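## Task

Find the small foam block that sits on a shelf behind some cartons, move it onto the desk, and leave every carton standing on a shelf. The robot must not tip over or finish leaning, and the result only counts if nothing depends on the robot holding it there at the end.

## Robot and tools

ROBOT. A simulated Hello Robot Stretch 3 with one arm. It has a two-wheel base (0.33 m long, 0.34 m wide) that drives forward/back or turns in place but never sideways, a lift on a mast, and a telescoping arm pointing out of the robot's RIGHT side. To move the gripper forward or back you drive the base. Turning in place pivots about a point 0.05 m behind the front edge; stowed (arm in, wrist folded) the robot sweeps a 0.28 m radius, while an unfolded level wrist reaches past that. Cameras: head_camera (896x504) and nav_camera (672x504 fisheye) ride on the head and follow head_pan_rad/head_tilt_rad; wrist_camera (644x364) is on the gripper.

FRAMES. Base frame: origin on the floor between the drive wheels, x ahead, y to the left, z up. hand_pose is reported in it, at the point where closed fingertips meet. Odometry frame is the base frame as it was at scene start; heading is left-positive, -3.142 to 3.142.

execute_actions(actions): a list run in order; an empty list just returns the current state and images. Each action may have robot, steps (integer 1 to 450, control steps at 30 per second, default 1) and until (needs steps). An action with only steps just waits. robot is one of: a command object; a list of up to 8 commands/pauses run one after another; or {"stop": true}, which brakes everything and clears the queue. A command may contain:
- base: exactly one of translate_m (a relative drive in metres, positive forward, magnitude at most 1) or rotate_rad (a relative turn in radians, positive counter-clockwise/left, magnitude at most 3.2). Both are offsets from wherever the base is when that command begins.
- joints: absolute targets, by name, each a single number: lift_m 0 to 1.1 (arm height, m); arm_m 0 to 0.52 (extension, m); wrist_yaw_rad -1.345 to 4.42 (0 along the arm, positive toward the front, 3.0 folded over the base); wrist_pitch_rad -1.57 to 0.451 (0 level, negative tips fingers down); wrist_roll_rad -2.911 to 2.911 (0 fingers side by side); gripper_m -0.089 to 0.179 (larger is wider; actual fingertip gap is about 0.007 m less when nearly shut, 0.025 m less fully open, zero below 0.007); head_pan_rad -3.953 to 1.73 (0 ahead, positive left, -1.57 looks along the arm); head_tilt_rad -1.53 to 0.419 (negative down). Joints not named keep their existing goal.
- contact_limits: {"arm_m": effort percent 1 to 100}, stopping that arm motion when effort reaches it; lower is gentler, too low stops immediately.
In a list, {"pause_s": s} waits up to 15 s. Base and joint motions in one command start together and keep running across later actions. Any new command acts immediately and throws away the rest of an older queue. If any value is invalid or out of range, the entire call is rejected and nothing from it runs.

until: {"robot": {...}} ends the action once all listed conditions hold. {"status": "ended"} means nothing reports moving and no queue runs. Numeric fields take [op, value] with op =, !=, <, <=, >, >=; status fields take a word or ["!=", "moving"]. Usable fields include x, y, heading, translate_m, rotate_rad and their _goal, base_status, each joint's reading, _goal and _status, refusals, queue, queue_left. {"any": {"status": "ended"}} fires when any one motion or the queue finishes. Don't wait for exact equality on a reading.

zoom_image(camera, region): camera is head_camera, nav_camera or wrist_camera; region is [x0, y0, x1, y1] pixels of that camera's latest image, origin top-left, no larger than 504x504.

finished_scene(scene): the number of the current scene; ends it irreversibly and reports success. Let all motion end first, since whatever is still moving gets braked after a hold.

RESULTS. base_status shows progress as (done of goal). joint_goals, joint_status and measured_speeds list each joint. Status words: moving, done (within tolerance), off_target (stopped short, may still push), contact_stop (lift or arm hit something and went slack until commanded again), time_out, stopped, not_commanded, torque_fault (a wrist servo overloaded and goes limp about 10 s, refusing goals). queue is idle/running/done/dropped/stopped; queue_left counts commands not yet begun. Lines starting refused:, dropped:, replaced: explain rejected goals, abandoned queues or how the prior motion ended (indices start at 0). on_its_own appears when the robot has altered a goal, a joint is slack or off, a motor at rest shows unusual effort (likely a load or contact), or base_tilt has drifted 3 degrees or more. lidar_m: 12 distances from the base origin, 30-degree sectors, first straight ahead then counter-clockwise (4th left, 7th behind, 10th right), scanning 0.17 m above the floor; '-' means nothing seen. wrist_depth_mm and head_depth_mm: 7x7 grids of median depth in mm (head image is sideways). motor_effort: percent per joint, positive toward larger values, bracket is the peak; readings carry a fixed bias plus noise. base_tilt in degrees, forward and right positive, bias up to about 4.

CAUTIONS. Base is fast (0.30 m/s, 1.9 rad/s) only with lift_m under 0.30, arm_m under 0.03 and wrist_yaw_rad over 2.54; otherwise 0.10 m/s and 0.63 rad/s. Fold or unfold the wrist only with lift_m 0.32 to 0.95, wrist_pitch_rad -0.4 and roll near 0; folded, the lift may go down to 0.25. With yaw below -0.4 keep pitch at -0.5 or lower. To grasp, command gripper_m below the object's width; to let go, open at least 0.02 beyond the touching value; re-squeeze with a different value. Neither reading nor done proves a grip, so check the cameras. Pushing against something rigid with the gripper higher than roughly 0.45 m can tip the robot, more so on a second push; driving while gripping or pressing on a fixed object, or snagging furniture (especially reversing), can too. If tilt appears, reverse the last move in small steps, pull the gripper free, and lower lift to about 0.2. Avoid drops, slams, hard pushes and knocking cartons off. Objects may occasionally get a small nudge. The simulation keeps running while you think.

Each tool is called by a JSON object that holds its "fn" and its "kwargs", one argument or row to a line.

## Session

{"fn": "execute_actions", "kwargs": {
  "actions": []
}}

Scene clock: 0.00 s.
robot.base_odometry: x=+0.000 y=+0.000 heading=+0.000 (m, m, rad; robot's odometry frame)
robot.turned_by_wheels: +0.000 (rad since the last result)
robot.turned_by_imu: +0.000 (rad since the last result)
robot.base_tilt: forward=-1.0 right=+0.7 (deg)
robot.lidar_m: 2.29 2.06 2.41 1.92 1.90 2.06 1.80 1.82 2.21 1.87 1.85 1.98
robot.head_depth_mm: 1761 2560 2672 2651 2634 2644 2478 / 1773 2562 2929 2920 2850 2855 2481 / 1773 2582 2798 2767 2719 2186 2248 / 1636 2560 2674 2658 2617 2321 2496 / 1574 2515 2534 2526 2496 2108 2443 / 1580 2442 2437 2433 2412 2095 2332 / 1585 2353 2335 2321 2329 1907 2276
robot.base_status: not_commanded
robot.joint_positions: lift_m=+0.452 arm_m=+0.000 wrist_yaw_rad=+3.119 wrist_pitch_rad=-0.331 wrist_roll_rad=+0.011 gripper_m=+0.037 head_pan_rad=-0.003 head_tilt_rad=-0.003
robot.joint_goals: lift_m=+0.452 arm_m=+0.000 wrist_yaw_rad=+3.119 wrist_pitch_rad=-0.331 wrist_roll_rad=+0.011 gripper_m=+0.037 head_pan_rad=-0.003 head_tilt_rad=-0.003
robot.joint_status: lift_m=not_commanded arm_m=not_commanded wrist_yaw_rad=not_commanded wrist_pitch_rad=not_commanded wrist_roll_rad=not_commanded gripper_m=not_commanded head_pan_rad=not_commanded head_tilt_rad=not_commanded
robot.measured_speeds: translate_m=+0.000 rotate_rad=+0.000 lift_m=+0.000 arm_m=+0.000 wrist_yaw_rad=+0.000 wrist_pitch_rad=+0.000 wrist_roll_rad=+0.000 head_pan_rad=+0.000 head_tilt_rad=+0.000
robot: refusals=0 queue=idle queue_left=0
robot.motor_effort: left_wheel=+0 right_wheel=+0 lift_m=+30 arm_m=+0 wrist_yaw_rad=-1 wrist_pitch_rad=+6 wrist_roll_rad=+0 gripper_m=+0 head_pan_rad=+1 head_tilt_rad=+2 (%)
robot.hand_pose: x=-0.0160 y=+0.0898 z=+0.4842 quat_wxyz=(+0.125, +0.702, +0.108, +0.693) (m; robot's base frame)
robot.wrist_depth_mm: - - - - - - - / - - - - - - - / - - - - - - - / - - - - - - - / - 969 - 906 - 922 907 / 817 791 - 774 - 784 784 / 660 665 657 656 678 649 664
pictures: head_camera (sideways: a quarter turn clockwise sets it upright), nav_camera (sideways: a quarter turn counterclockwise sets it upright), wrist_camera
Images, in order (width x height): head_camera 896x504, nav_camera 672x504, wrist_camera 644x364.

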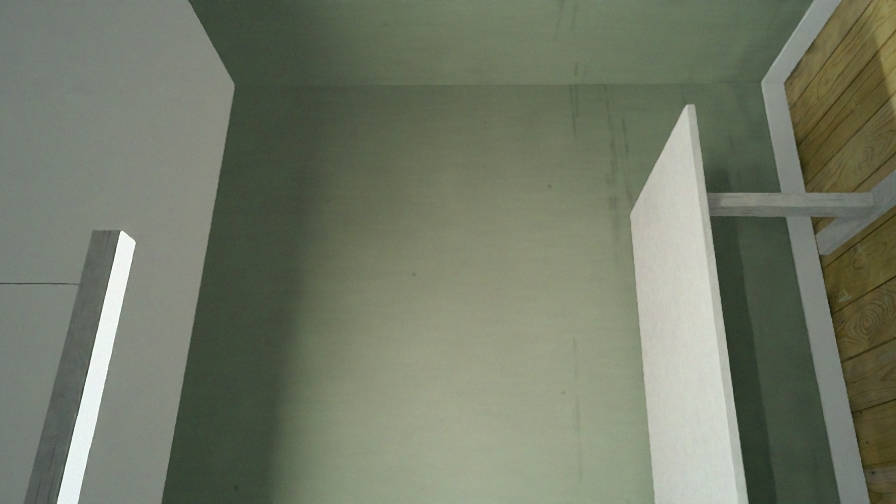

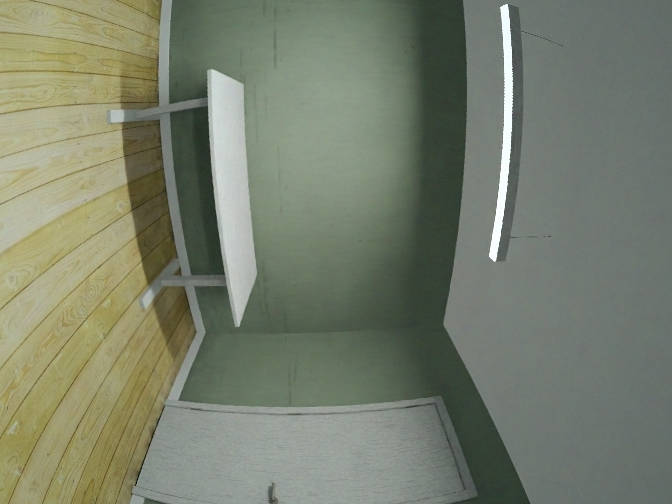

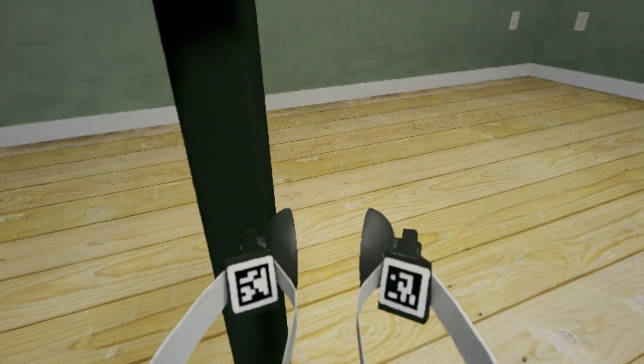

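{"fn": "execute_actions", "kwargs": {
  "actions": [
    {"robot":{"joints":{"head_pan_rad":-1.7,"head_tilt_rad":-0.4}},"steps":100,"until":{"robot":{"status":"ended"}}}
  ]
}}

{"fn": "execute_actions", "kwargs": {
  "actions": [
    {"robot":{"joints":{"head_pan_rad":-3.3}},"steps":100,"until":{"robot":{"status":"ended"}}}
  ]
}}

{"fn": "execute_actions", "kwargs": {
  "actions": [
    {"robot":{"joints":{"head_pan_rad":1.6}},"steps":200,"until":{"robot":{"status":"ended"}}}
  ]
}}

Scene clock: 8.87 s.
robot.base_odometry: x=+0.000 y=+0.000 heading=+0.000 (m, m, rad; robot's odometry frame)
robot.turned_by_wheels: +0.000 (rad since the last result)
robot.turned_by_imu: +0.001 (rad since the last result)
robot.base_tilt: forward=-1.1 right=+0.7 (deg)
robot.lidar_m: 2.28 2.06 2.40 1.92 1.90 2.05 1.80 1.83 2.21 1.87 1.85 1.98
robot.head_depth_mm: 2154 2305 2486 2694 2491 1843 1474 / 2039 2178 2322 2517 2482 1842 1468 / 1908 2029 2176 2337 2416 1855 1472 / 1815 1934 2052 2188 2307 1845 1473 / 1718 1812 1943 2057 2182 1837 1474 / 1651 1724 1829 1939 2049 1835 1476 / 1568 1656 1724 1844 1952 1837 1465
robot.base_status: not_commanded
robot.joint_positions: lift_m=+0.452 arm_m=+0.000 wrist_yaw_rad=+3.119 wrist_pitch_rad=-0.331 wrist_roll_rad=+0.011 gripper_m=+0.037 head_pan_rad=-1.693 head_tilt_rad=-0.395
robot.joint_goals: lift_m=+0.452 arm_m=+0.000 wrist_yaw_rad=+3.119 wrist_pitch_rad=-0.331 wrist_roll_rad=+0.011 gripper_m=+0.037 head_pan_rad=-1.700 head_tilt_rad=-0.400
robot.joint_status: lift_m=not_commanded arm_m=not_commanded wrist_yaw_rad=not_commanded wrist_pitch_rad=not_commanded wrist_roll_rad=not_commanded gripper_m=not_commanded head_pan_rad=done head_tilt_rad=done
robot.measured_speeds: translate_m=+0.000 rotate_rad=+0.000 lift_m=+0.000 arm_m=+0.000 wrist_yaw_rad=+0.000 wrist_pitch_rad=+0.000 wrist_roll_rad=+0.000 head_pan_rad=+0.000 head_tilt_rad=+0.000
robot: refusals=0 queue=done queue_left=0
robot.motor_effort: left_wheel=+0(0) right_wheel=+0(0) lift_m=+30(30) arm_m=+0(0) wrist_yaw_rad=-1(0) wrist_pitch_rad=+6(6) wrist_roll_rad=+0(0) gripper_m=+1(1) head_pan_rad=-5(56) head_tilt_rad=-1(18) (%)
robot.hand_pose: x=-0.0160 y=+0.0898 z=+0.4842 quat_wxyz=(+0.125, +0.702, +0.108, +0.693) (m; robot's base frame)
robot.wrist_depth_mm: - - - - - - - / - - - - - - - / - - - - - - - / - - - - - - - / 972 994 - 971 - 923 926 / 803 786 - 795 - 765 774 / 697 675 649 671 665 662 645
pictures: head_camera (sideways: a quarter turn clockwise sets it upright), nav_camera (sideways: a quarter turn counterclockwise sets it upright), wrist_camera
Images, in order (width x height): head_camera 896x504, nav_camera 672x504, wrist_camera 644x364.

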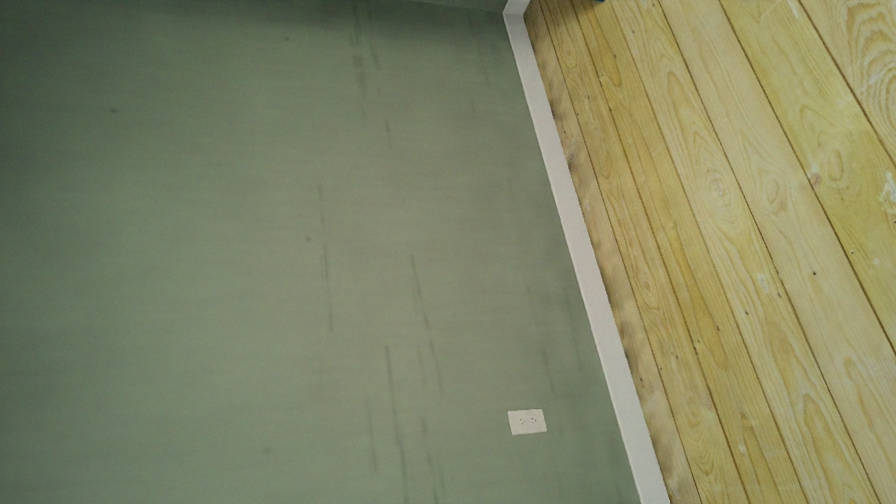

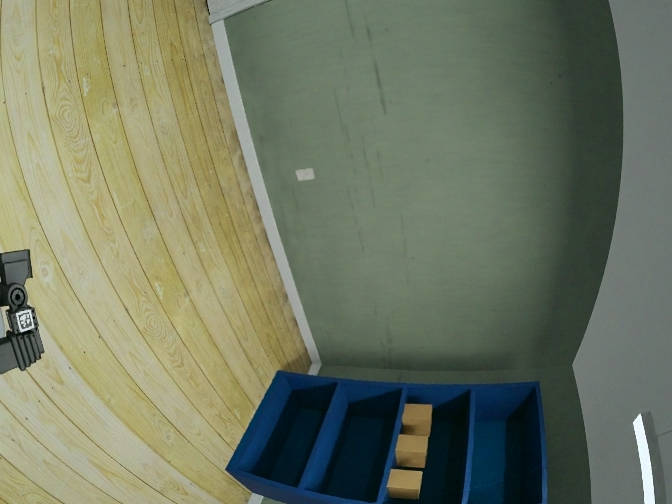

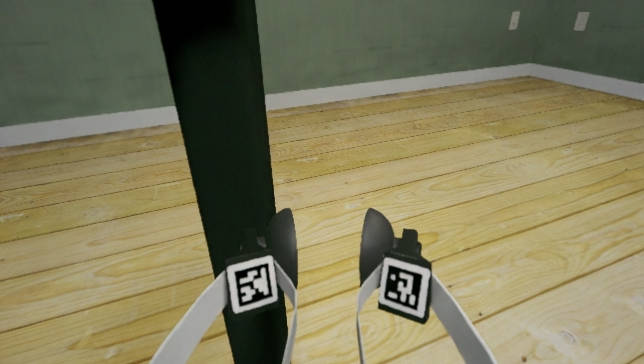

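Scene clock: 10.20 s.
robot.base_odometry: x=+0.000 y=+0.000 heading=+0.000 (m, m, rad; robot's odometry frame)
robot.turned_by_wheels: +0.000 (rad since the last result)
robot.turned_by_imu: +0.000 (rad since the last result)
robot.base_tilt: forward=-1.0 right=+0.7 (deg)
robot.lidar_m: 2.28 2.07 2.41 1.92 1.90 2.06 1.80 1.83 2.21 1.87 1.85 1.98
robot.head_depth_mm: 2174 2231 2348 2443 2410 1844 1471 / 2397 2517 2613 2731 2463 1848 1479 / 2331 2494 2674 2837 2356 1831 1467 / 2048 2170 2182 2407 2352 1840 1469 / 2100 2226 2122 2403 2330 1853 1467 / 1996 2102 1915 2249 2312 1833 1472 / 1905 1992 1764 1917 2118 1834 1464
robot.base_status: not_commanded
robot.joint_positions: lift_m=+0.452 arm_m=+0.000 wrist_yaw_rad=+3.119 wrist_pitch_rad=-0.331 wrist_roll_rad=+0.011 gripper_m=+0.037 head_pan_rad=-3.293 head_tilt_rad=-0.395
robot.joint_goals: lift_m=+0.452 arm_m=+0.000 wrist_yaw_rad=+3.119 wrist_pitch_rad=-0.331 wrist_roll_rad=+0.011 gripper_m=+0.037 head_pan_rad=-3.300 head_tilt_rad=-0.400
robot.joint_status: lift_m=not_commanded arm_m=not_commanded wrist_yaw_rad=not_commanded wrist_pitch_rad=not_commanded wrist_roll_rad=not_commanded gripper_m=not_commanded head_pan_rad=done head_tilt_rad=done
robot.measured_speeds: translate_m=+0.000 rotate_rad=+0.000 lift_m=+0.000 arm_m=+0.000 wrist_yaw_rad=+0.000 wrist_pitch_rad=+0.000 wrist_roll_rad=+0.000 head_pan_rad=+0.000 head_tilt_rad=+0.000
robot: refusals=0 queue=done queue_left=0
robot.motor_effort: left_wheel=+0(0) right_wheel=+0(0) lift_m=+30(30) arm_m=+0(0) wrist_yaw_rad=+0(0) wrist_pitch_rad=+6(6) wrist_roll_rad=+0(0) gripper_m=+1(0) head_pan_rad=-5(54) head_tilt_rad=-1(2) (%)
robot.hand_pose: x=-0.0160 y=+0.0898 z=+0.4842 quat_wxyz=(+0.125, +0.702, +0.108, +0.693) (m; robot's base frame)
robot.wrist_depth_mm: - - - - - - - / - - - - - - - / - - - - - - - / - - - - - - - / 939 953 - 949 - 926 913 / 790 795 - 792 - 793 767 / 691 680 656 671 659 674 666
pictures: head_camera (sideways: a quarter turn clockwise sets it upright), nav_camera (sideways: a quarter turn counterclockwise sets it upright), wrist_camera
Images, in order (width x height): head_camera 896x504, nav_camera 672x504, wrist_camera 644x364.

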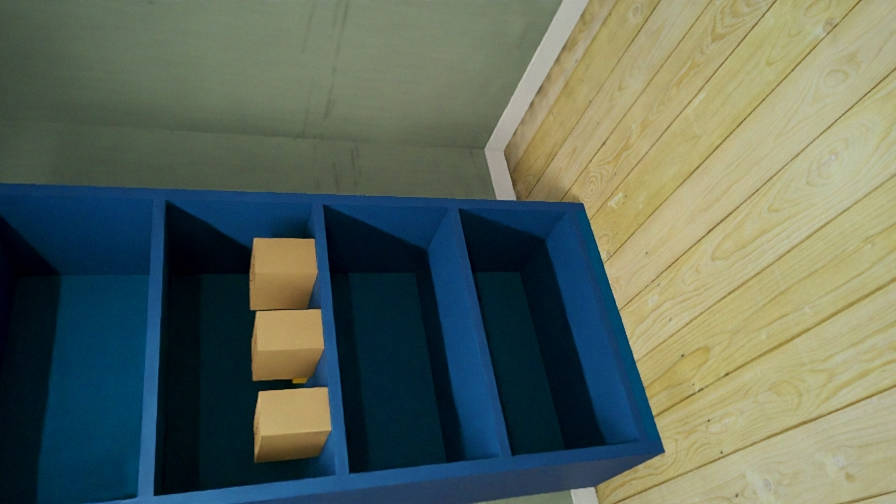

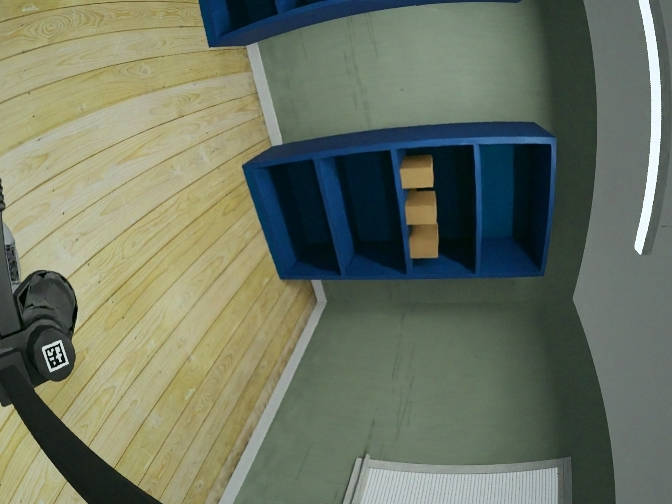

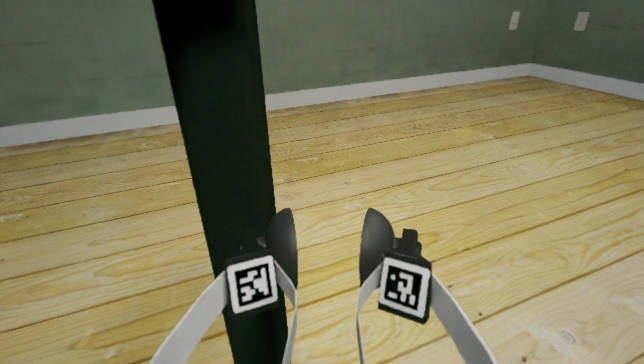

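Scene clock: 12.87 s.
robot.base_odometry: x=+0.000 y=+0.000 heading=+0.000 (m, m, rad; robot's odometry frame)
robot.turned_by_wheels: +0.000 (rad since the last result)
robot.turned_by_imu: +0.001 (rad since the last result)
robot.base_tilt: forward=-1.1 right=+0.6 (deg)
robot.lidar_m: 2.29 2.06 2.41 1.92 1.90 2.06 1.81 1.82 2.21 1.86 1.85 1.98
robot.head_depth_mm: 1945 2084 2236 2399 2477 1846 1466 / 1877 2005 2124 2298 2389 1838 1468 / 1813 1924 2054 2189 2296 1833 1471 / 1746 1839 1950 2087 2214 1846 1478 / 1693 1776 1882 2010 2137 1843 1473 / 1624 1717 1818 1926 2072 1842 1470 / 1567 1655 1745 1855 1961 1824 1476
robot.base_status: not_commanded
robot.joint_positions: lift_m=+0.452 arm_m=+0.000 wrist_yaw_rad=+3.119 wrist_pitch_rad=-0.331 wrist_roll_rad=+0.011 gripper_m=+0.037 head_pan_rad=+1.593 head_tilt_rad=-0.395
robot.joint_goals: lift_m=+0.452 arm_m=+0.000 wrist_yaw_rad=+3.119 wrist_pitch_rad=-0.331 wrist_roll_rad=+0.011 gripper_m=+0.037 head_pan_rad=+1.600 head_tilt_rad=-0.400
robot.joint_status: lift_m=not_commanded arm_m=not_commanded wrist_yaw_rad=not_commanded wrist_pitch_rad=not_commanded wrist_roll_rad=not_commanded gripper_m=not_commanded head_pan_rad=done head_tilt_rad=done
robot.measured_speeds: translate_m=+0.000 rotate_rad=+0.000 lift_m=+0.000 arm_m=+0.000 wrist_yaw_rad=+0.000 wrist_pitch_rad=+0.000 wrist_roll_rad=+0.000 head_pan_rad=+0.000 head_tilt_rad=+0.000
robot: refusals=0 queue=done queue_left=0
robot.motor_effort: left_wheel=+0(0) right_wheel=+0(1) lift_m=+30(30) arm_m=+0(0) wrist_yaw_rad=+0(0) wrist_pitch_rad=+6(6) wrist_roll_rad=+0(0) gripper_m=+0(1) head_pan_rad=+5(56) head_tilt_rad=-2(2) (%)
robot.hand_pose: x=-0.0160 y=+0.0898 z=+0.4842 quat_wxyz=(+0.125, +0.702, +0.108, +0.693) (m; robot's base frame)
robot.wrist_depth_mm: - - - - - - - / - - - - - - - / - - - - - - - / - - - - - - - / 991 974 - 955 - 936 934 / 802 805 - 781 - 755 776 / 686 677 654 679 670 660 661
pictures: head_camera (sideways: a quarter turn clockwise sets it upright), nav_camera (sideways: a quarter turn counterclockwise sets it upright), wrist_camera
Images, in order (width x height): head_camera 896x504, nav_camera 672x504, wrist_camera 644x364.

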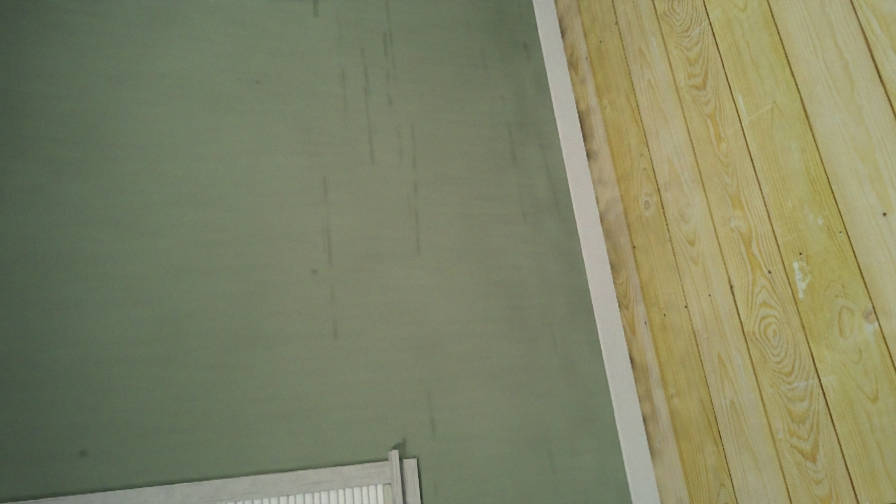

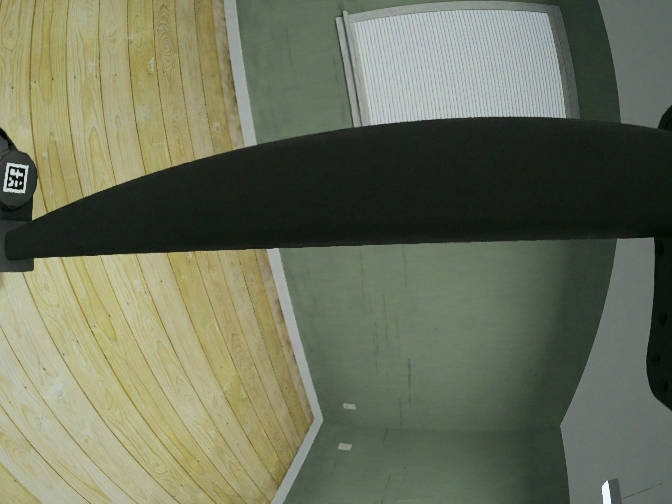

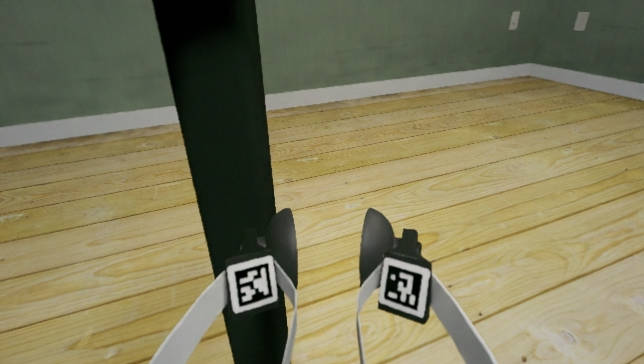

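{"fn": "execute_actions", "kwargs": {
  "actions": [
    {"robot":[{"joints":{"lift_m":0.25,"head_pan_rad":-1.57,"head_tilt_rad":-0.3}},{"base":{"rotate_rad":2.95}},{"base":{"translate_m":1.0}},{"base":{"translate_m":0.2}},{"base":{"rotate_rad":2.06}}],"steps":450,"until":{"robot":{"status":"ended"}}}
  ]
}}

Scene clock: 58.27 s.
robot.base_odometry: x=-1.178 y=+0.229 heading=-1.279 (m, m, rad; robot's odometry frame)
robot.turned_by_wheels: +5.004 (rad since the last result)
robot.turned_by_imu: +4.934 (rad since the last result)
robot.base_tilt: forward=+0.6 right=+0.6 (deg)
robot.lidar_m: 2.51 2.55 3.24 3.09 1.94 1.32 1.24 1.26 0.96 1.21 0.80 1.35
robot.head_depth_mm: 1073 932 1170 848 1306 1232 987 / 1063 937 1169 1019 1296 1227 986 / 1055 938 1153 769 1284 1224 982 / 1047 939 1147 1113 870 1221 950 / 1040 945 1140 770 815 1223 949 / 1035 947 1131 749 775 1222 949 / 1010 903 1056 1014 872 1013 923
robot.base_status: moving (rotate_rad +2.0542 of +2.0600)
robot.joint_positions: lift_m=+0.250 arm_m=+0.000 wrist_yaw_rad=+3.119 wrist_pitch_rad=-0.332 wrist_roll_rad=+0.011 gripper_m=+0.037 head_pan_rad=-1.563 head_tilt_rad=-0.309
robot.joint_goals: lift_m=+0.250 arm_m=+0.000 wrist_yaw_rad=+3.119 wrist_pitch_rad=-0.332 wrist_roll_rad=+0.011 gripper_m=+0.037 head_pan_rad=-1.570 head_tilt_rad=-0.300
robot.joint_status: lift_m=done arm_m=not_commanded wrist_yaw_rad=not_commanded wrist_pitch_rad=not_commanded wrist_roll_rad=not_commanded gripper_m=not_commanded head_pan_rad=done head_tilt_rad=done
robot.measured_speeds: translate_m=+0.000 rotate_rad=+0.178 lift_m=+0.000 arm_m=+0.000 wrist_yaw_rad=+0.000 wrist_pitch_rad=+0.000 wrist_roll_rad=+0.000 head_pan_rad=+0.000 head_tilt_rad=+0.000
robot: refusals=0 queue=running queue_left=0
robot.motor_effort: left_wheel=+1(11) right_wheel=+1(12) lift_m=+19(30) arm_m=-1(1) wrist_yaw_rad=+0(0) wrist_pitch_rad=+7(7) wrist_roll_rad=+0(1) gripper_m=+1(0) head_pan_rad=-4(56) head_tilt_rad=+3(10) (%)
robot.hand_pose: x=-0.0160 y=+0.0896 z=+0.2827 quat_wxyz=(+0.126, +0.702, +0.109, +0.693) (m; robot's base frame)
robot.wrist_depth_mm: - - - - - - - / - - - - - - - / - - - - - - - / 826 838 - 803 773 787 802 / 661 643 - 644 657 615 619 / 532 522 - 519 - 522 513 / 453 - - - 427 444 438
pictures: head_camera (sideways: a quarter turn clockwise sets it upright), nav_camera (sideways: a quarter turn counterclockwise sets it upright), wrist_camera
Images, in order (width x height): head_camera 896x504, nav_camera 672x504, wrist_camera 644x364.

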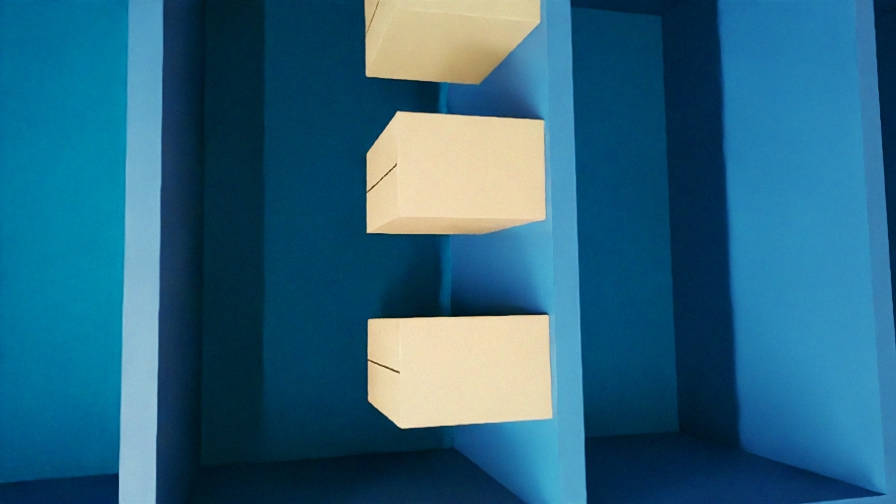

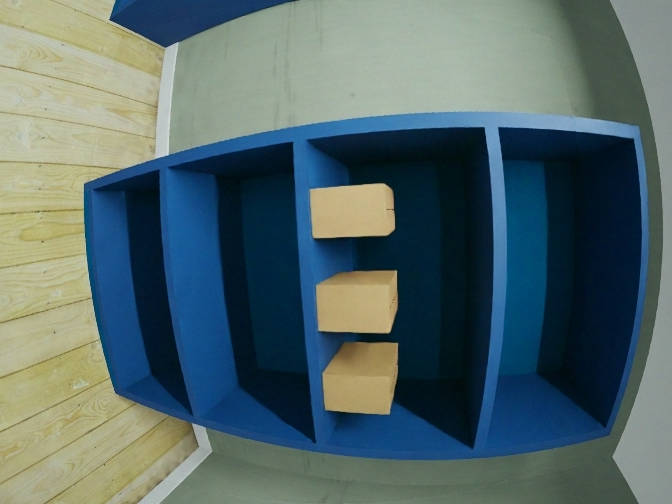

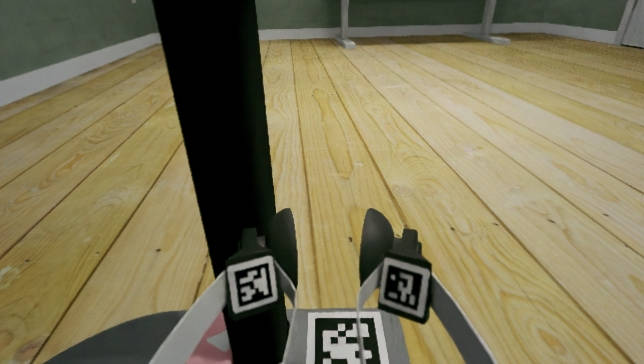

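{"fn": "execute_actions", "kwargs": {
  "actions": [
    {"robot":[{"joints":{"lift_m":0.6,"wrist_pitch_rad":-0.4}},{"base":{"translate_m":-0.07},"joints":{"wrist_yaw_rad":0,"lift_m":0.9,"gripper_m":0.179}},{"joints":{"wrist_pitch_rad":0,"head_tilt_rad":-0.6}}],"steps":450,"until":{"robot":{"status":"ended"}}}
  ]
}}

Scene clock: 83.17 s.
robot.base_odometry: x=-1.199 y=+0.296 heading=-1.273 (m, m, rad; robot's odometry frame)
robot.turned_by_wheels: +0.006 (rad since the last result)
robot.turned_by_imu: +0.008 (rad since the last result)
robot.base_tilt: forward=-1.0 right=+0.6 (deg)
robot.lidar_m: 2.58 2.62 3.33 3.08 1.82 1.25 1.17 1.19 0.92 1.22 0.83 1.41
robot.head_depth_mm: 1043 748 790 1307 1078 1361 - / 1030 1083 858 1354 1109 1472 - / 1026 750 786 1337 1154 - - / 1020 747 779 1336 1109 1424 1251 / 1011 1106 856 1337 1113 1428 1245 / 1009 746 765 1321 1110 1389 1249 / 998 714 760 1246 1075 1172 1224
robot.base_status: done (translate_m -0.0700 of -0.0700)
robot.joint_positions: lift_m=+0.900 arm_m=+0.000 wrist_yaw_rad=+0.003 wrist_pitch_rad=-0.024 wrist_roll_rad=+0.011 gripper_m=+0.179 head_pan_rad=-1.563 head_tilt_rad=-0.592
robot.joint_goals: lift_m=+0.900 arm_m=+0.000 wrist_yaw_rad=+0.000 wrist_pitch_rad=+0.000 wrist_roll_rad=+0.011 gripper_m=+0.179 head_pan_rad=-1.570 head_tilt_rad=-0.600
robot.joint_status: lift_m=done arm_m=not_commanded wrist_yaw_rad=done wrist_pitch_rad=done wrist_roll_rad=not_commanded gripper_m=done head_pan_rad=done head_tilt_rad=done
robot.measured_speeds: translate_m=+0.000 rotate_rad=+0.000 lift_m=+0.000 arm_m=+0.000 wrist_yaw_rad=+0.000 wrist_pitch_rad=+0.000 wrist_roll_rad=+0.000 head_pan_rad=+0.000 head_tilt_rad=+0.000
robot: refusals=0 queue=done queue_left=0
robot.motor_effort: left_wheel=-2(8) right_wheel=+3(4) lift_m=+39(39) arm_m=-1(1) wrist_yaw_rad=-3(5) wrist_pitch_rad=+9(8) wrist_roll_rad=+0(0) gripper_m=+0(86) head_pan_rad=-5(4) head_tilt_rad=-3(16) (%)
robot.hand_pose: x=-0.0207 y=-0.4003 z=+1.0080 quat_wxyz=(+0.704, +0.010, -0.710, -0.008) (m; robot's base frame)
robot.wrist_depth_mm: 516 796 913 889 902 782 556 / 513 512 651 518 698 540 578 / 514 526 634 536 697 555 579 / 518 532 636 557 616 563 600 / 595 819 - - - 837 - / - 872 - - - 858 - / - 788 828 854 839 755 -
pictures: head_camera (sideways: a quarter turn clockwise sets it upright), nav_camera (sideways: a quarter turn counterclockwise sets it upright), wrist_camera
Images, in order (width x height): head_camera 896x504, nav_camera 672x504, wrist_camera 644x364.

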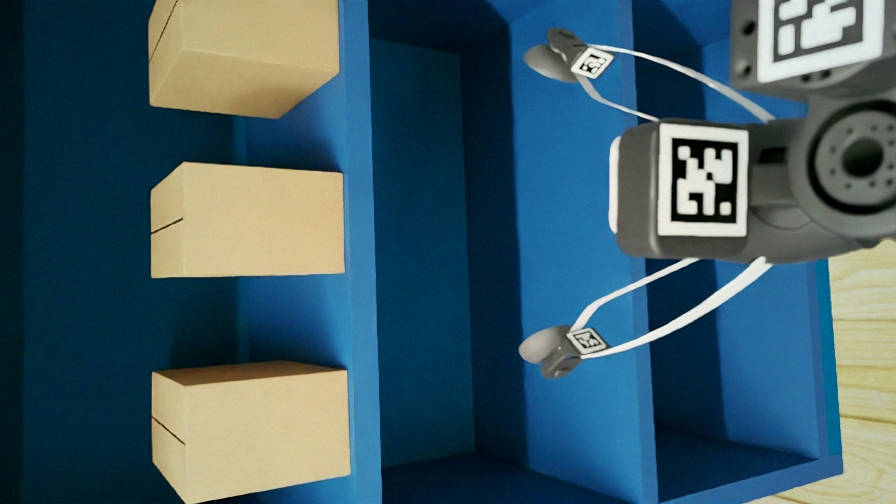

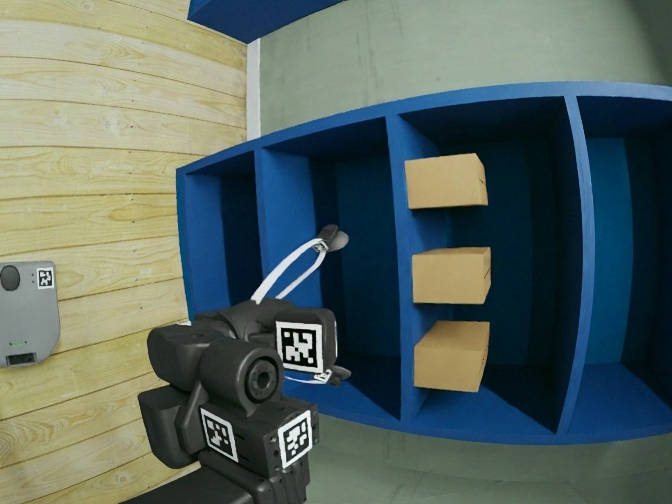

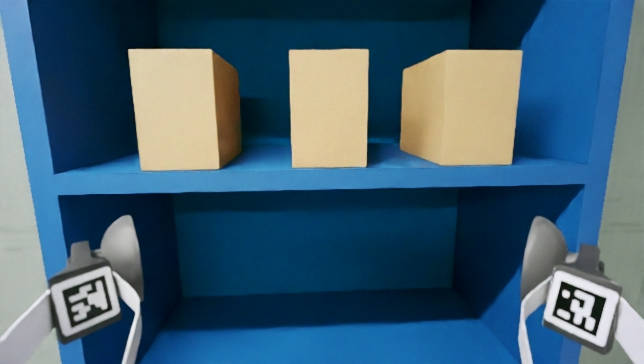

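{"fn": "execute_actions", "kwargs": {
  "actions": [
    {"robot":{"joints":{"lift_m":0.93,"arm_m":0.27}},"steps":450,"until":{"robot":{"status":"ended"}}}
  ]
}}

Scene clock: 96.20 s.
robot.base_odometry: x=-1.199 y=+0.296 heading=-1.273 (m, m, rad; robot's odometry frame)
robot.turned_by_wheels: +0.000 (rad since the last result)
robot.turned_by_imu: +0.001 (rad since the last result)
robot.base_tilt: forward=-1.1 right=+0.6 (deg)
robot.lidar_m: 2.58 2.63 3.35 3.09 1.82 1.24 1.17 1.19 0.92 1.22 0.83 1.41
robot.head_depth_mm: 1043 745 780 - 1076 1362 1272 / 1030 1080 899 - 1093 1430 1256 / 1021 746 766 - 1071 1433 1252 / 1017 745 771 1340 1106 1424 1256 / 1012 1105 886 1335 1109 1433 1243 / 1004 741 767 1326 1106 1393 1251 / 1002 714 761 1242 1070 1174 1229
robot.base_status: done (translate_m -0.0700 of -0.0700)
robot.joint_positions: lift_m=+0.930 arm_m=+0.270 wrist_yaw_rad=+0.002 wrist_pitch_rad=-0.022 wrist_roll_rad=+0.011 gripper_m=+0.179 head_pan_rad=-1.563 head_tilt_rad=-0.593
robot.joint_goals: lift_m=+0.930 arm_m=+0.270 wrist_yaw_rad=+0.000 wrist_pitch_rad=+0.000 wrist_roll_rad=+0.011 gripper_m=+0.179 head_pan_rad=-1.570 head_tilt_rad=-0.600
robot.joint_status: lift_m=done arm_m=done wrist_yaw_rad=done wrist_pitch_rad=done wrist_roll_rad=not_commanded gripper_m=done head_pan_rad=done head_tilt_rad=done
robot.measured_speeds: translate_m=+0.000 rotate_rad=+0.000 lift_m=+0.000 arm_m=+0.000 wrist_yaw_rad=+0.000 wrist_pitch_rad=+0.000 wrist_roll_rad=+0.000 head_pan_rad=+0.000 head_tilt_rad=+0.000
robot: refusals=0 queue=done queue_left=0
robot.motor_effort: left_wheel=-2(2) right_wheel=+3(3) lift_m=+38(41) arm_m=+4(3) wrist_yaw_rad=-1(2) wrist_pitch_rad=+8(9) wrist_roll_rad=+0(0) gripper_m=+1(0) head_pan_rad=-4(4) head_tilt_rad=-2(3) (%)
robot.hand_pose: x=-0.0210 y=-0.6703 z=+1.0384 quat_wxyz=(+0.704, +0.009, -0.710, -0.008) (m; robot's base frame)
robot.wrist_depth_mm: 251 641 653 651 673 671 465 / 257 330 675 265 459 335 280 / 260 330 686 276 509 338 286 / 268 329 489 281 472 340 296 / 277 314 312 288 305 318 308 / 270 276 277 285 286 293 304 / 536 772 773 793 800 762 548
pictures: head_camera (sideways: a quarter turn clockwise sets it upright), nav_camera (sideways: a quarter turn counterclockwise sets it upright), wrist_camera
Images, in order (width x height): head_camera 896x504, nav_camera 672x504, wrist_camera 644x364.

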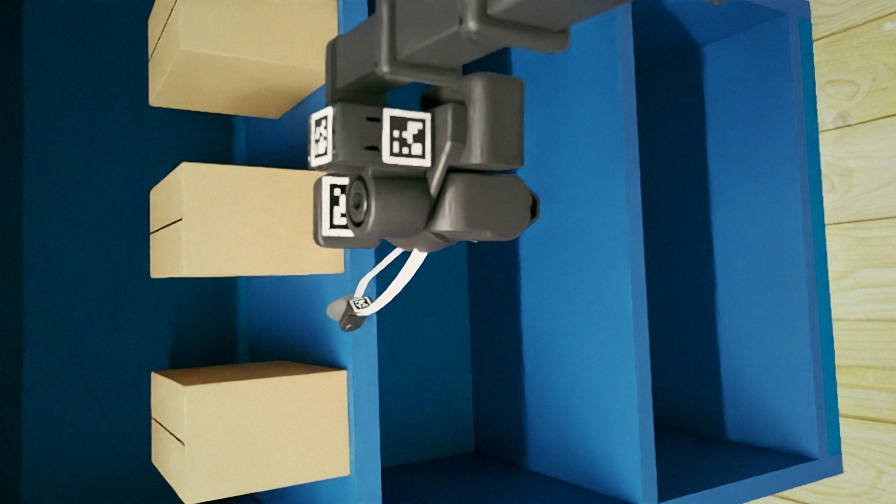

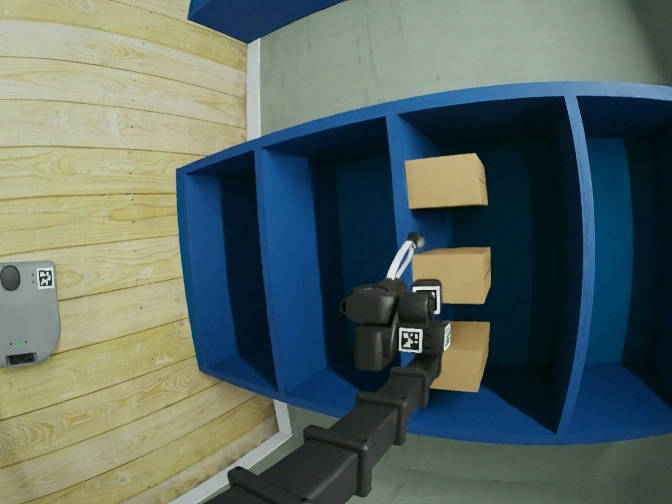

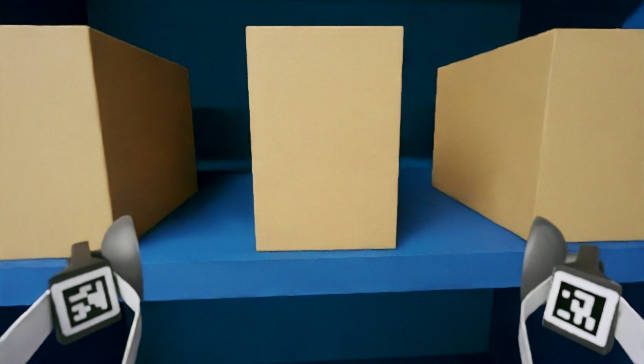

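{"fn": "execute_actions", "kwargs": {
  "actions": [
    {"robot":{"joints":{"lift_m":0.95,"arm_m":0.40}},"steps":450,"until":{"robot":{"status":"ended"}}}
  ]
}}

Scene clock: 107.93 s.
robot.base_odometry: x=-1.199 y=+0.296 heading=-1.273 (m, m, rad; robot's odometry frame)
robot.turned_by_wheels: +0.000 (rad since the last result)
robot.turned_by_imu: +0.001 (rad since the last result)
robot.base_tilt: forward=-1.1 right=+0.6 (deg)
robot.lidar_m: 2.58 2.62 3.33 3.07 1.83 1.25 1.17 1.19 0.92 1.22 0.83 1.41
robot.head_depth_mm: 1040 746 768 - 1109 1355 1273 / 1032 1086 - 1346 1108 1427 1262 / 1028 866 - 1349 1108 1435 1258 / 1018 745 783 1339 1108 1429 1257 / 1011 1104 856 1330 1108 1425 1241 / 1005 740 763 1328 1108 1385 1246 / 999 713 761 1244 1071 1177 1228
robot.base_status: done (translate_m -0.0700 of -0.0700)
robot.joint_positions: lift_m=+0.950 arm_m=+0.400 wrist_yaw_rad=+0.002 wrist_pitch_rad=-0.022 wrist_roll_rad=+0.011 gripper_m=+0.179 head_pan_rad=-1.563 head_tilt_rad=-0.593
robot.joint_goals: lift_m=+0.950 arm_m=+0.400 wrist_yaw_rad=+0.000 wrist_pitch_rad=+0.000 wrist_roll_rad=+0.011 gripper_m=+0.179 head_pan_rad=-1.570 head_tilt_rad=-0.600
robot.joint_status: lift_m=done arm_m=done wrist_yaw_rad=done wrist_pitch_rad=done wrist_roll_rad=not_commanded gripper_m=done head_pan_rad=done head_tilt_rad=done
robot.measured_speeds: translate_m=+0.000 rotate_rad=+0.000 lift_m=+0.000 arm_m=+0.000 wrist_yaw_rad=+0.000 wrist_pitch_rad=+0.000 wrist_roll_rad=+0.000 head_pan_rad=+0.000 head_tilt_rad=+0.000
robot: refusals=0 queue=done queue_left=0
robot.motor_effort: left_wheel=-2(2) right_wheel=+3(3) lift_m=+38(41) arm_m=+4(4) wrist_yaw_rad=-1(1) wrist_pitch_rad=+8(8) wrist_roll_rad=+0(0) gripper_m=+1(1) head_pan_rad=-4(4) head_tilt_rad=-3(2) (%)
robot.hand_pose: x=-0.0210 y=-0.8003 z=+1.0585 quat_wxyz=(+0.704, +0.009, -0.710, -0.008) (m; robot's base frame)
robot.wrist_depth_mm: 513 533 138 138 139 560 488 / 238 357 141 142 144 322 220 / 238 359 145 146 147 321 224 / 237 356 149 151 151 325 222 / 234 360 155 156 156 328 211 / - 275 159 160 162 270 204 / 197 209 164 166 167 209 192
pictures: head_camera (sideways: a quarter turn clockwise sets it upright), nav_camera (sideways: a quarter turn counterclockwise sets it upright), wrist_camera
Images, in order (width x height): head_camera 896x504, nav_camera 672x504, wrist_camera 644x364.

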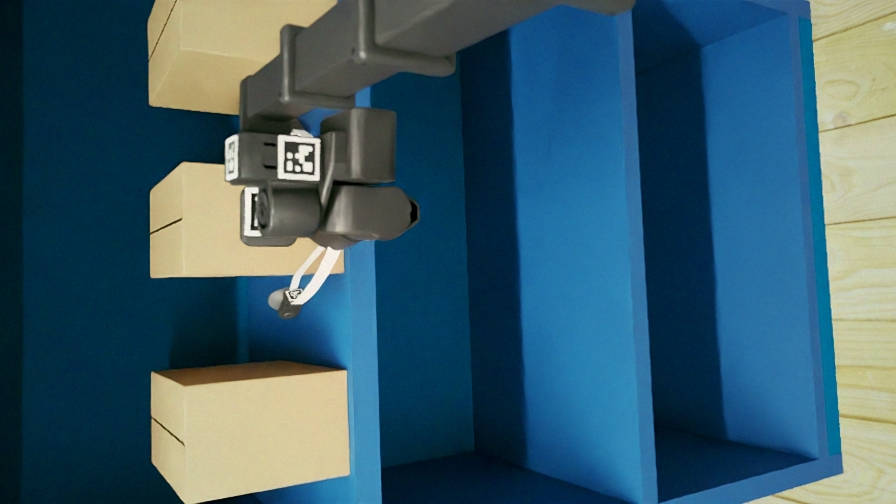

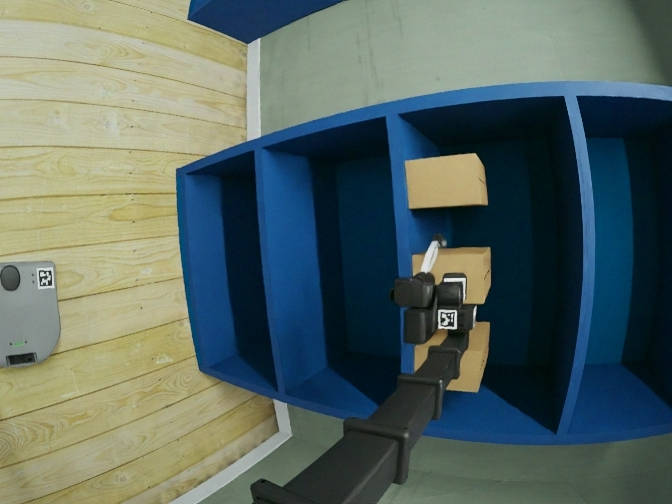

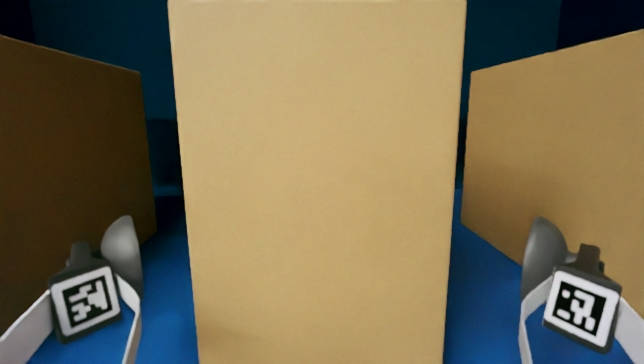

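{"fn": "execute_actions", "kwargs": {
  "actions": [
    {"robot":[{"joints":{"arm_m":0.45}},{"joints":{"gripper_m":0.07}},{"pause_s":0.5},{"joints":{"lift_m":0.97}},{"joints":{"arm_m":0.1}}],"steps":450,"until":{"robot":{"status":"ended"}}}
  ]
}}

Scene clock: 122.57 s.
robot.base_odometry: x=-1.199 y=+0.296 heading=-1.273 (m, m, rad; robot's odometry frame)
robot.turned_by_wheels: +0.000 (rad since the last result)
robot.turned_by_imu: +0.002 (rad since the last result)
robot.base_tilt: forward=-1.1 right=+0.7 (deg)
robot.lidar_m: 2.58 2.63 3.33 3.08 1.83 1.25 1.17 1.18 0.92 1.22 0.83 1.41
robot.head_depth_mm: 1038 744 789 - - 1313 1270 / 1032 1083 811 - - 1352 1258 / 1026 1125 475 - - 1355 1254 / 1019 1096 467 457 1071 1392 1257 / 1009 1100 804 1332 1111 1435 1248 / 1008 744 766 1320 1108 1381 1247 / 1000 713 760 1246 1073 1173 1227
robot.base_status: done (translate_m -0.0700 of -0.0700)
robot.joint_positions: lift_m=+0.970 arm_m=+0.100 wrist_yaw_rad=+0.001 wrist_pitch_rad=-0.037 wrist_roll_rad=+0.011 gripper_m=+0.095 head_pan_rad=-1.563 head_tilt_rad=-0.593
robot.joint_goals: lift_m=+0.970 arm_m=+0.100 wrist_yaw_rad=+0.000 wrist_pitch_rad=+0.000 wrist_roll_rad=+0.011 gripper_m=+0.094 head_pan_rad=-1.570 head_tilt_rad=-0.600
robot.joint_status: lift_m=done arm_m=done wrist_yaw_rad=done wrist_pitch_rad=done wrist_roll_rad=not_commanded gripper_m=done head_pan_rad=done head_tilt_rad=done
robot.measured_speeds: translate_m=+0.000 rotate_rad=+0.000 lift_m=+0.000 arm_m=+0.000 wrist_yaw_rad=+0.000 wrist_pitch_rad=+0.000 wrist_roll_rad=+0.000 head_pan_rad=+0.000 head_tilt_rad=+0.000
robot: refusals=0 queue=done queue_left=0
robot.on_its_own: gripper_m is held at +0.094, not at your +0.070, by its stall guard, which is still easing
robot.motor_effort: left_wheel=-2(2) right_wheel=+3(3) lift_m=+39(39) arm_m=-3(4) wrist_yaw_rad=-1(2) wrist_pitch_rad=+14(17) wrist_roll_rad=+0(0) gripper_m=-22(100) head_pan_rad=-4(5) head_tilt_rad=-2(2) (%)
robot.hand_pose: x=-0.0212 y=-0.5004 z=+1.0747 quat_wxyz=(+0.704, +0.014, -0.710, -0.013) (m; robot's base frame)
robot.wrist_depth_mm: 536 791 815 816 816 745 531 / 524 699 164 172 182 667 526 / 534 428 152 158 164 462 529 / 510 431 141 146 151 456 531 / 439 454 131 136 140 461 480 / 503 - 123 127 131 133 513 / 474 775 116 119 123 126 580
pictures: head_camera (sideways: a quarter turn clockwise sets it upright), nav_camera (sideways: a quarter turn counterclockwise sets it upright), wrist_camera
Images, in order (width x height): head_camera 896x504, nav_camera 672x504, wrist_camera 644x364.

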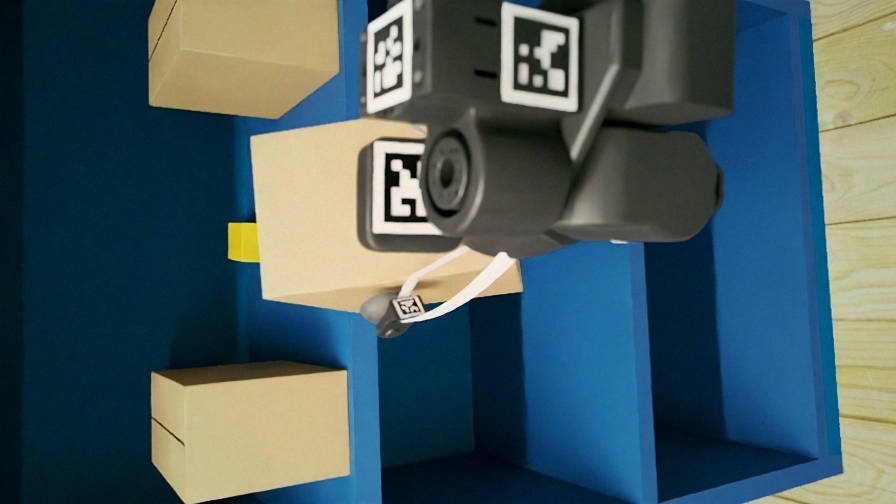

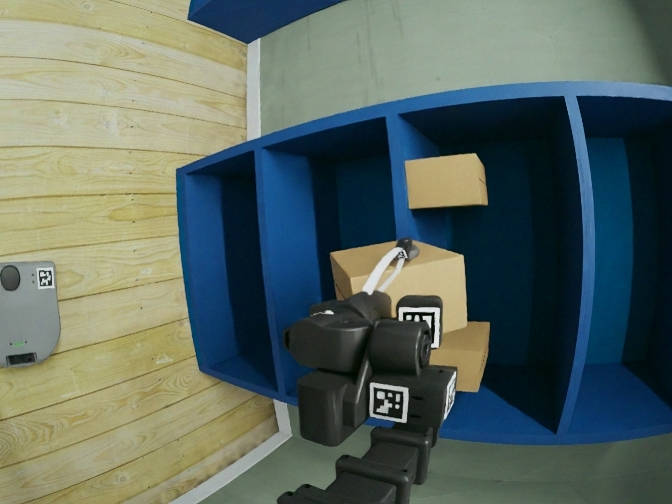

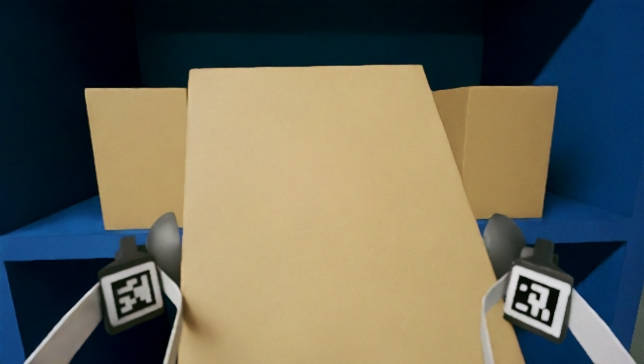

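{"fn": "execute_actions", "kwargs": {
  "actions": [
    {"robot":[{"joints":{"arm_m":0.0}},{"joints":{"lift_m":0.64,"head_tilt_rad":-0.9}}],"steps":450,"until":{"robot":{"status":"ended"}}}
  ]
}}

Scene clock: 142.67 s.
robot.base_odometry: x=-1.199 y=+0.296 heading=-1.273 (m, m, rad; robot's odometry frame)
robot.turned_by_wheels: +0.000 (rad since the last result)
robot.turned_by_imu: +0.002 (rad since the last result)
robot.base_tilt: forward=-1.1 right=+0.6 (deg)
robot.lidar_m: 2.58 2.62 3.32 3.08 1.83 1.24 1.17 1.19 0.92 1.22 0.83 1.41
robot.head_depth_mm: 713 1233 1198 1303 1399 1269 - / 798 1253 1199 1532 1417 1272 - / 799 1243 1204 737 607 1294 - / 798 1234 1198 663 600 1247 1132 / 798 1223 1204 1077 1398 1269 1128 / 695 1213 1206 1487 1400 1273 1128 / 663 1166 1139 1080 1395 1276 1127
robot.base_status: done (translate_m -0.0700 of -0.0700)
robot.joint_positions: lift_m=+0.640 arm_m=+0.000 wrist_yaw_rad=+0.001 wrist_pitch_rad=-0.037 wrist_roll_rad=+0.011 gripper_m=+0.101 head_pan_rad=-1.563 head_tilt_rad=-0.888
robot.joint_goals: lift_m=+0.640 arm_m=+0.000 wrist_yaw_rad=+0.000 wrist_pitch_rad=+0.000 wrist_roll_rad=+0.011 gripper_m=+0.100 head_pan_rad=-1.570 head_tilt_rad=-0.900
robot.joint_status: lift_m=done arm_m=done wrist_yaw_rad=done wrist_pitch_rad=done wrist_roll_rad=not_commanded gripper_m=done head_pan_rad=done head_tilt_rad=done
robot.measured_speeds: translate_m=+0.000 rotate_rad=+0.000 lift_m=+0.000 arm_m=+0.000 wrist_yaw_rad=+0.000 wrist_pitch_rad=+0.000 wrist_roll_rad=+0.000 head_pan_rad=+0.000 head_tilt_rad=+0.000
robot: refusals=0 queue=done queue_left=0
robot.on_its_own: gripper_m is held at +0.100, not at your +0.070, by its stall guard, which is not easing now
robot.motor_effort: left_wheel=-2(2) right_wheel=+3(3) lift_m=+19(39) arm_m=-4(2) wrist_yaw_rad=-2(1) wrist_pitch_rad=+14(14) wrist_roll_rad=+0(0) gripper_m=-20(23) head_pan_rad=-4(4) head_tilt_rad=-3(19) (%)
robot.hand_pose: x=-0.0212 y=-0.4004 z=+0.7456 quat_wxyz=(+0.704, +0.014, -0.710, -0.013) (m; robot's base frame)
robot.wrist_depth_mm: 508 580 592 589 614 604 528 / 518 796 166 173 183 768 584 / 526 768 152 158 165 777 594 / 520 769 141 146 151 781 627 / 582 704 132 135 140 672 - / - - 123 127 130 133 - / - 750 116 119 123 126 -
pictures: head_camera (sideways: a quarter turn clockwise sets it upright), nav_camera (sideways: a quarter turn counterclockwise sets it upright), wrist_camera
Images, in order (width x height): head_camera 896x504, nav_camera 672x504, wrist_camera 644x364.

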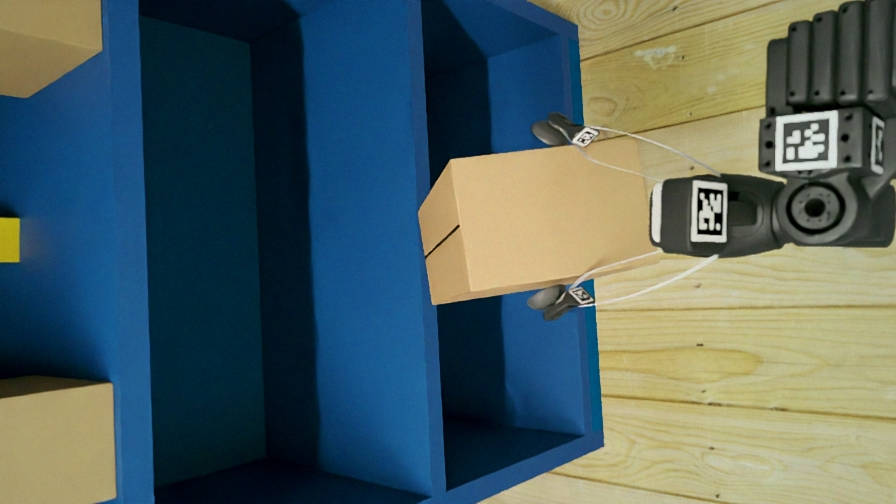

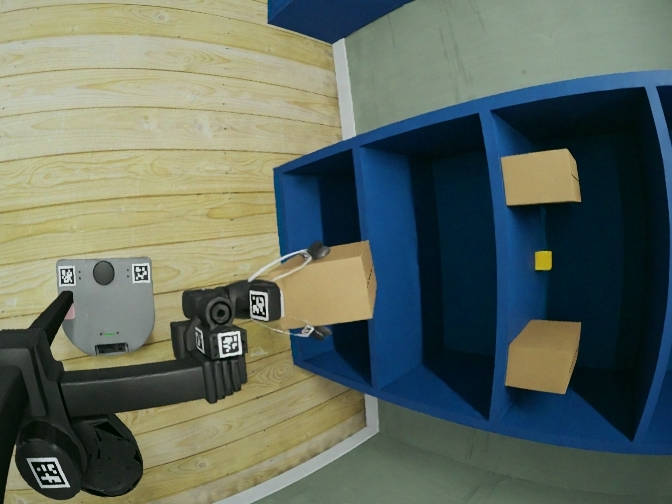

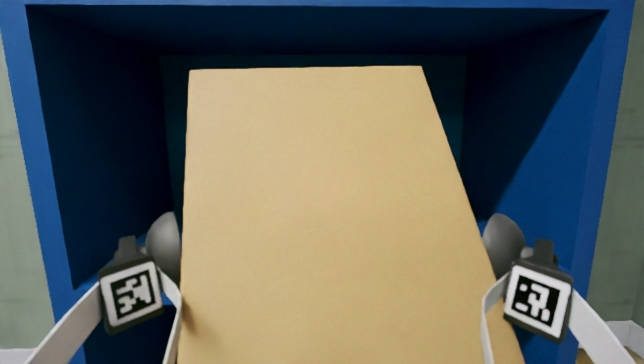

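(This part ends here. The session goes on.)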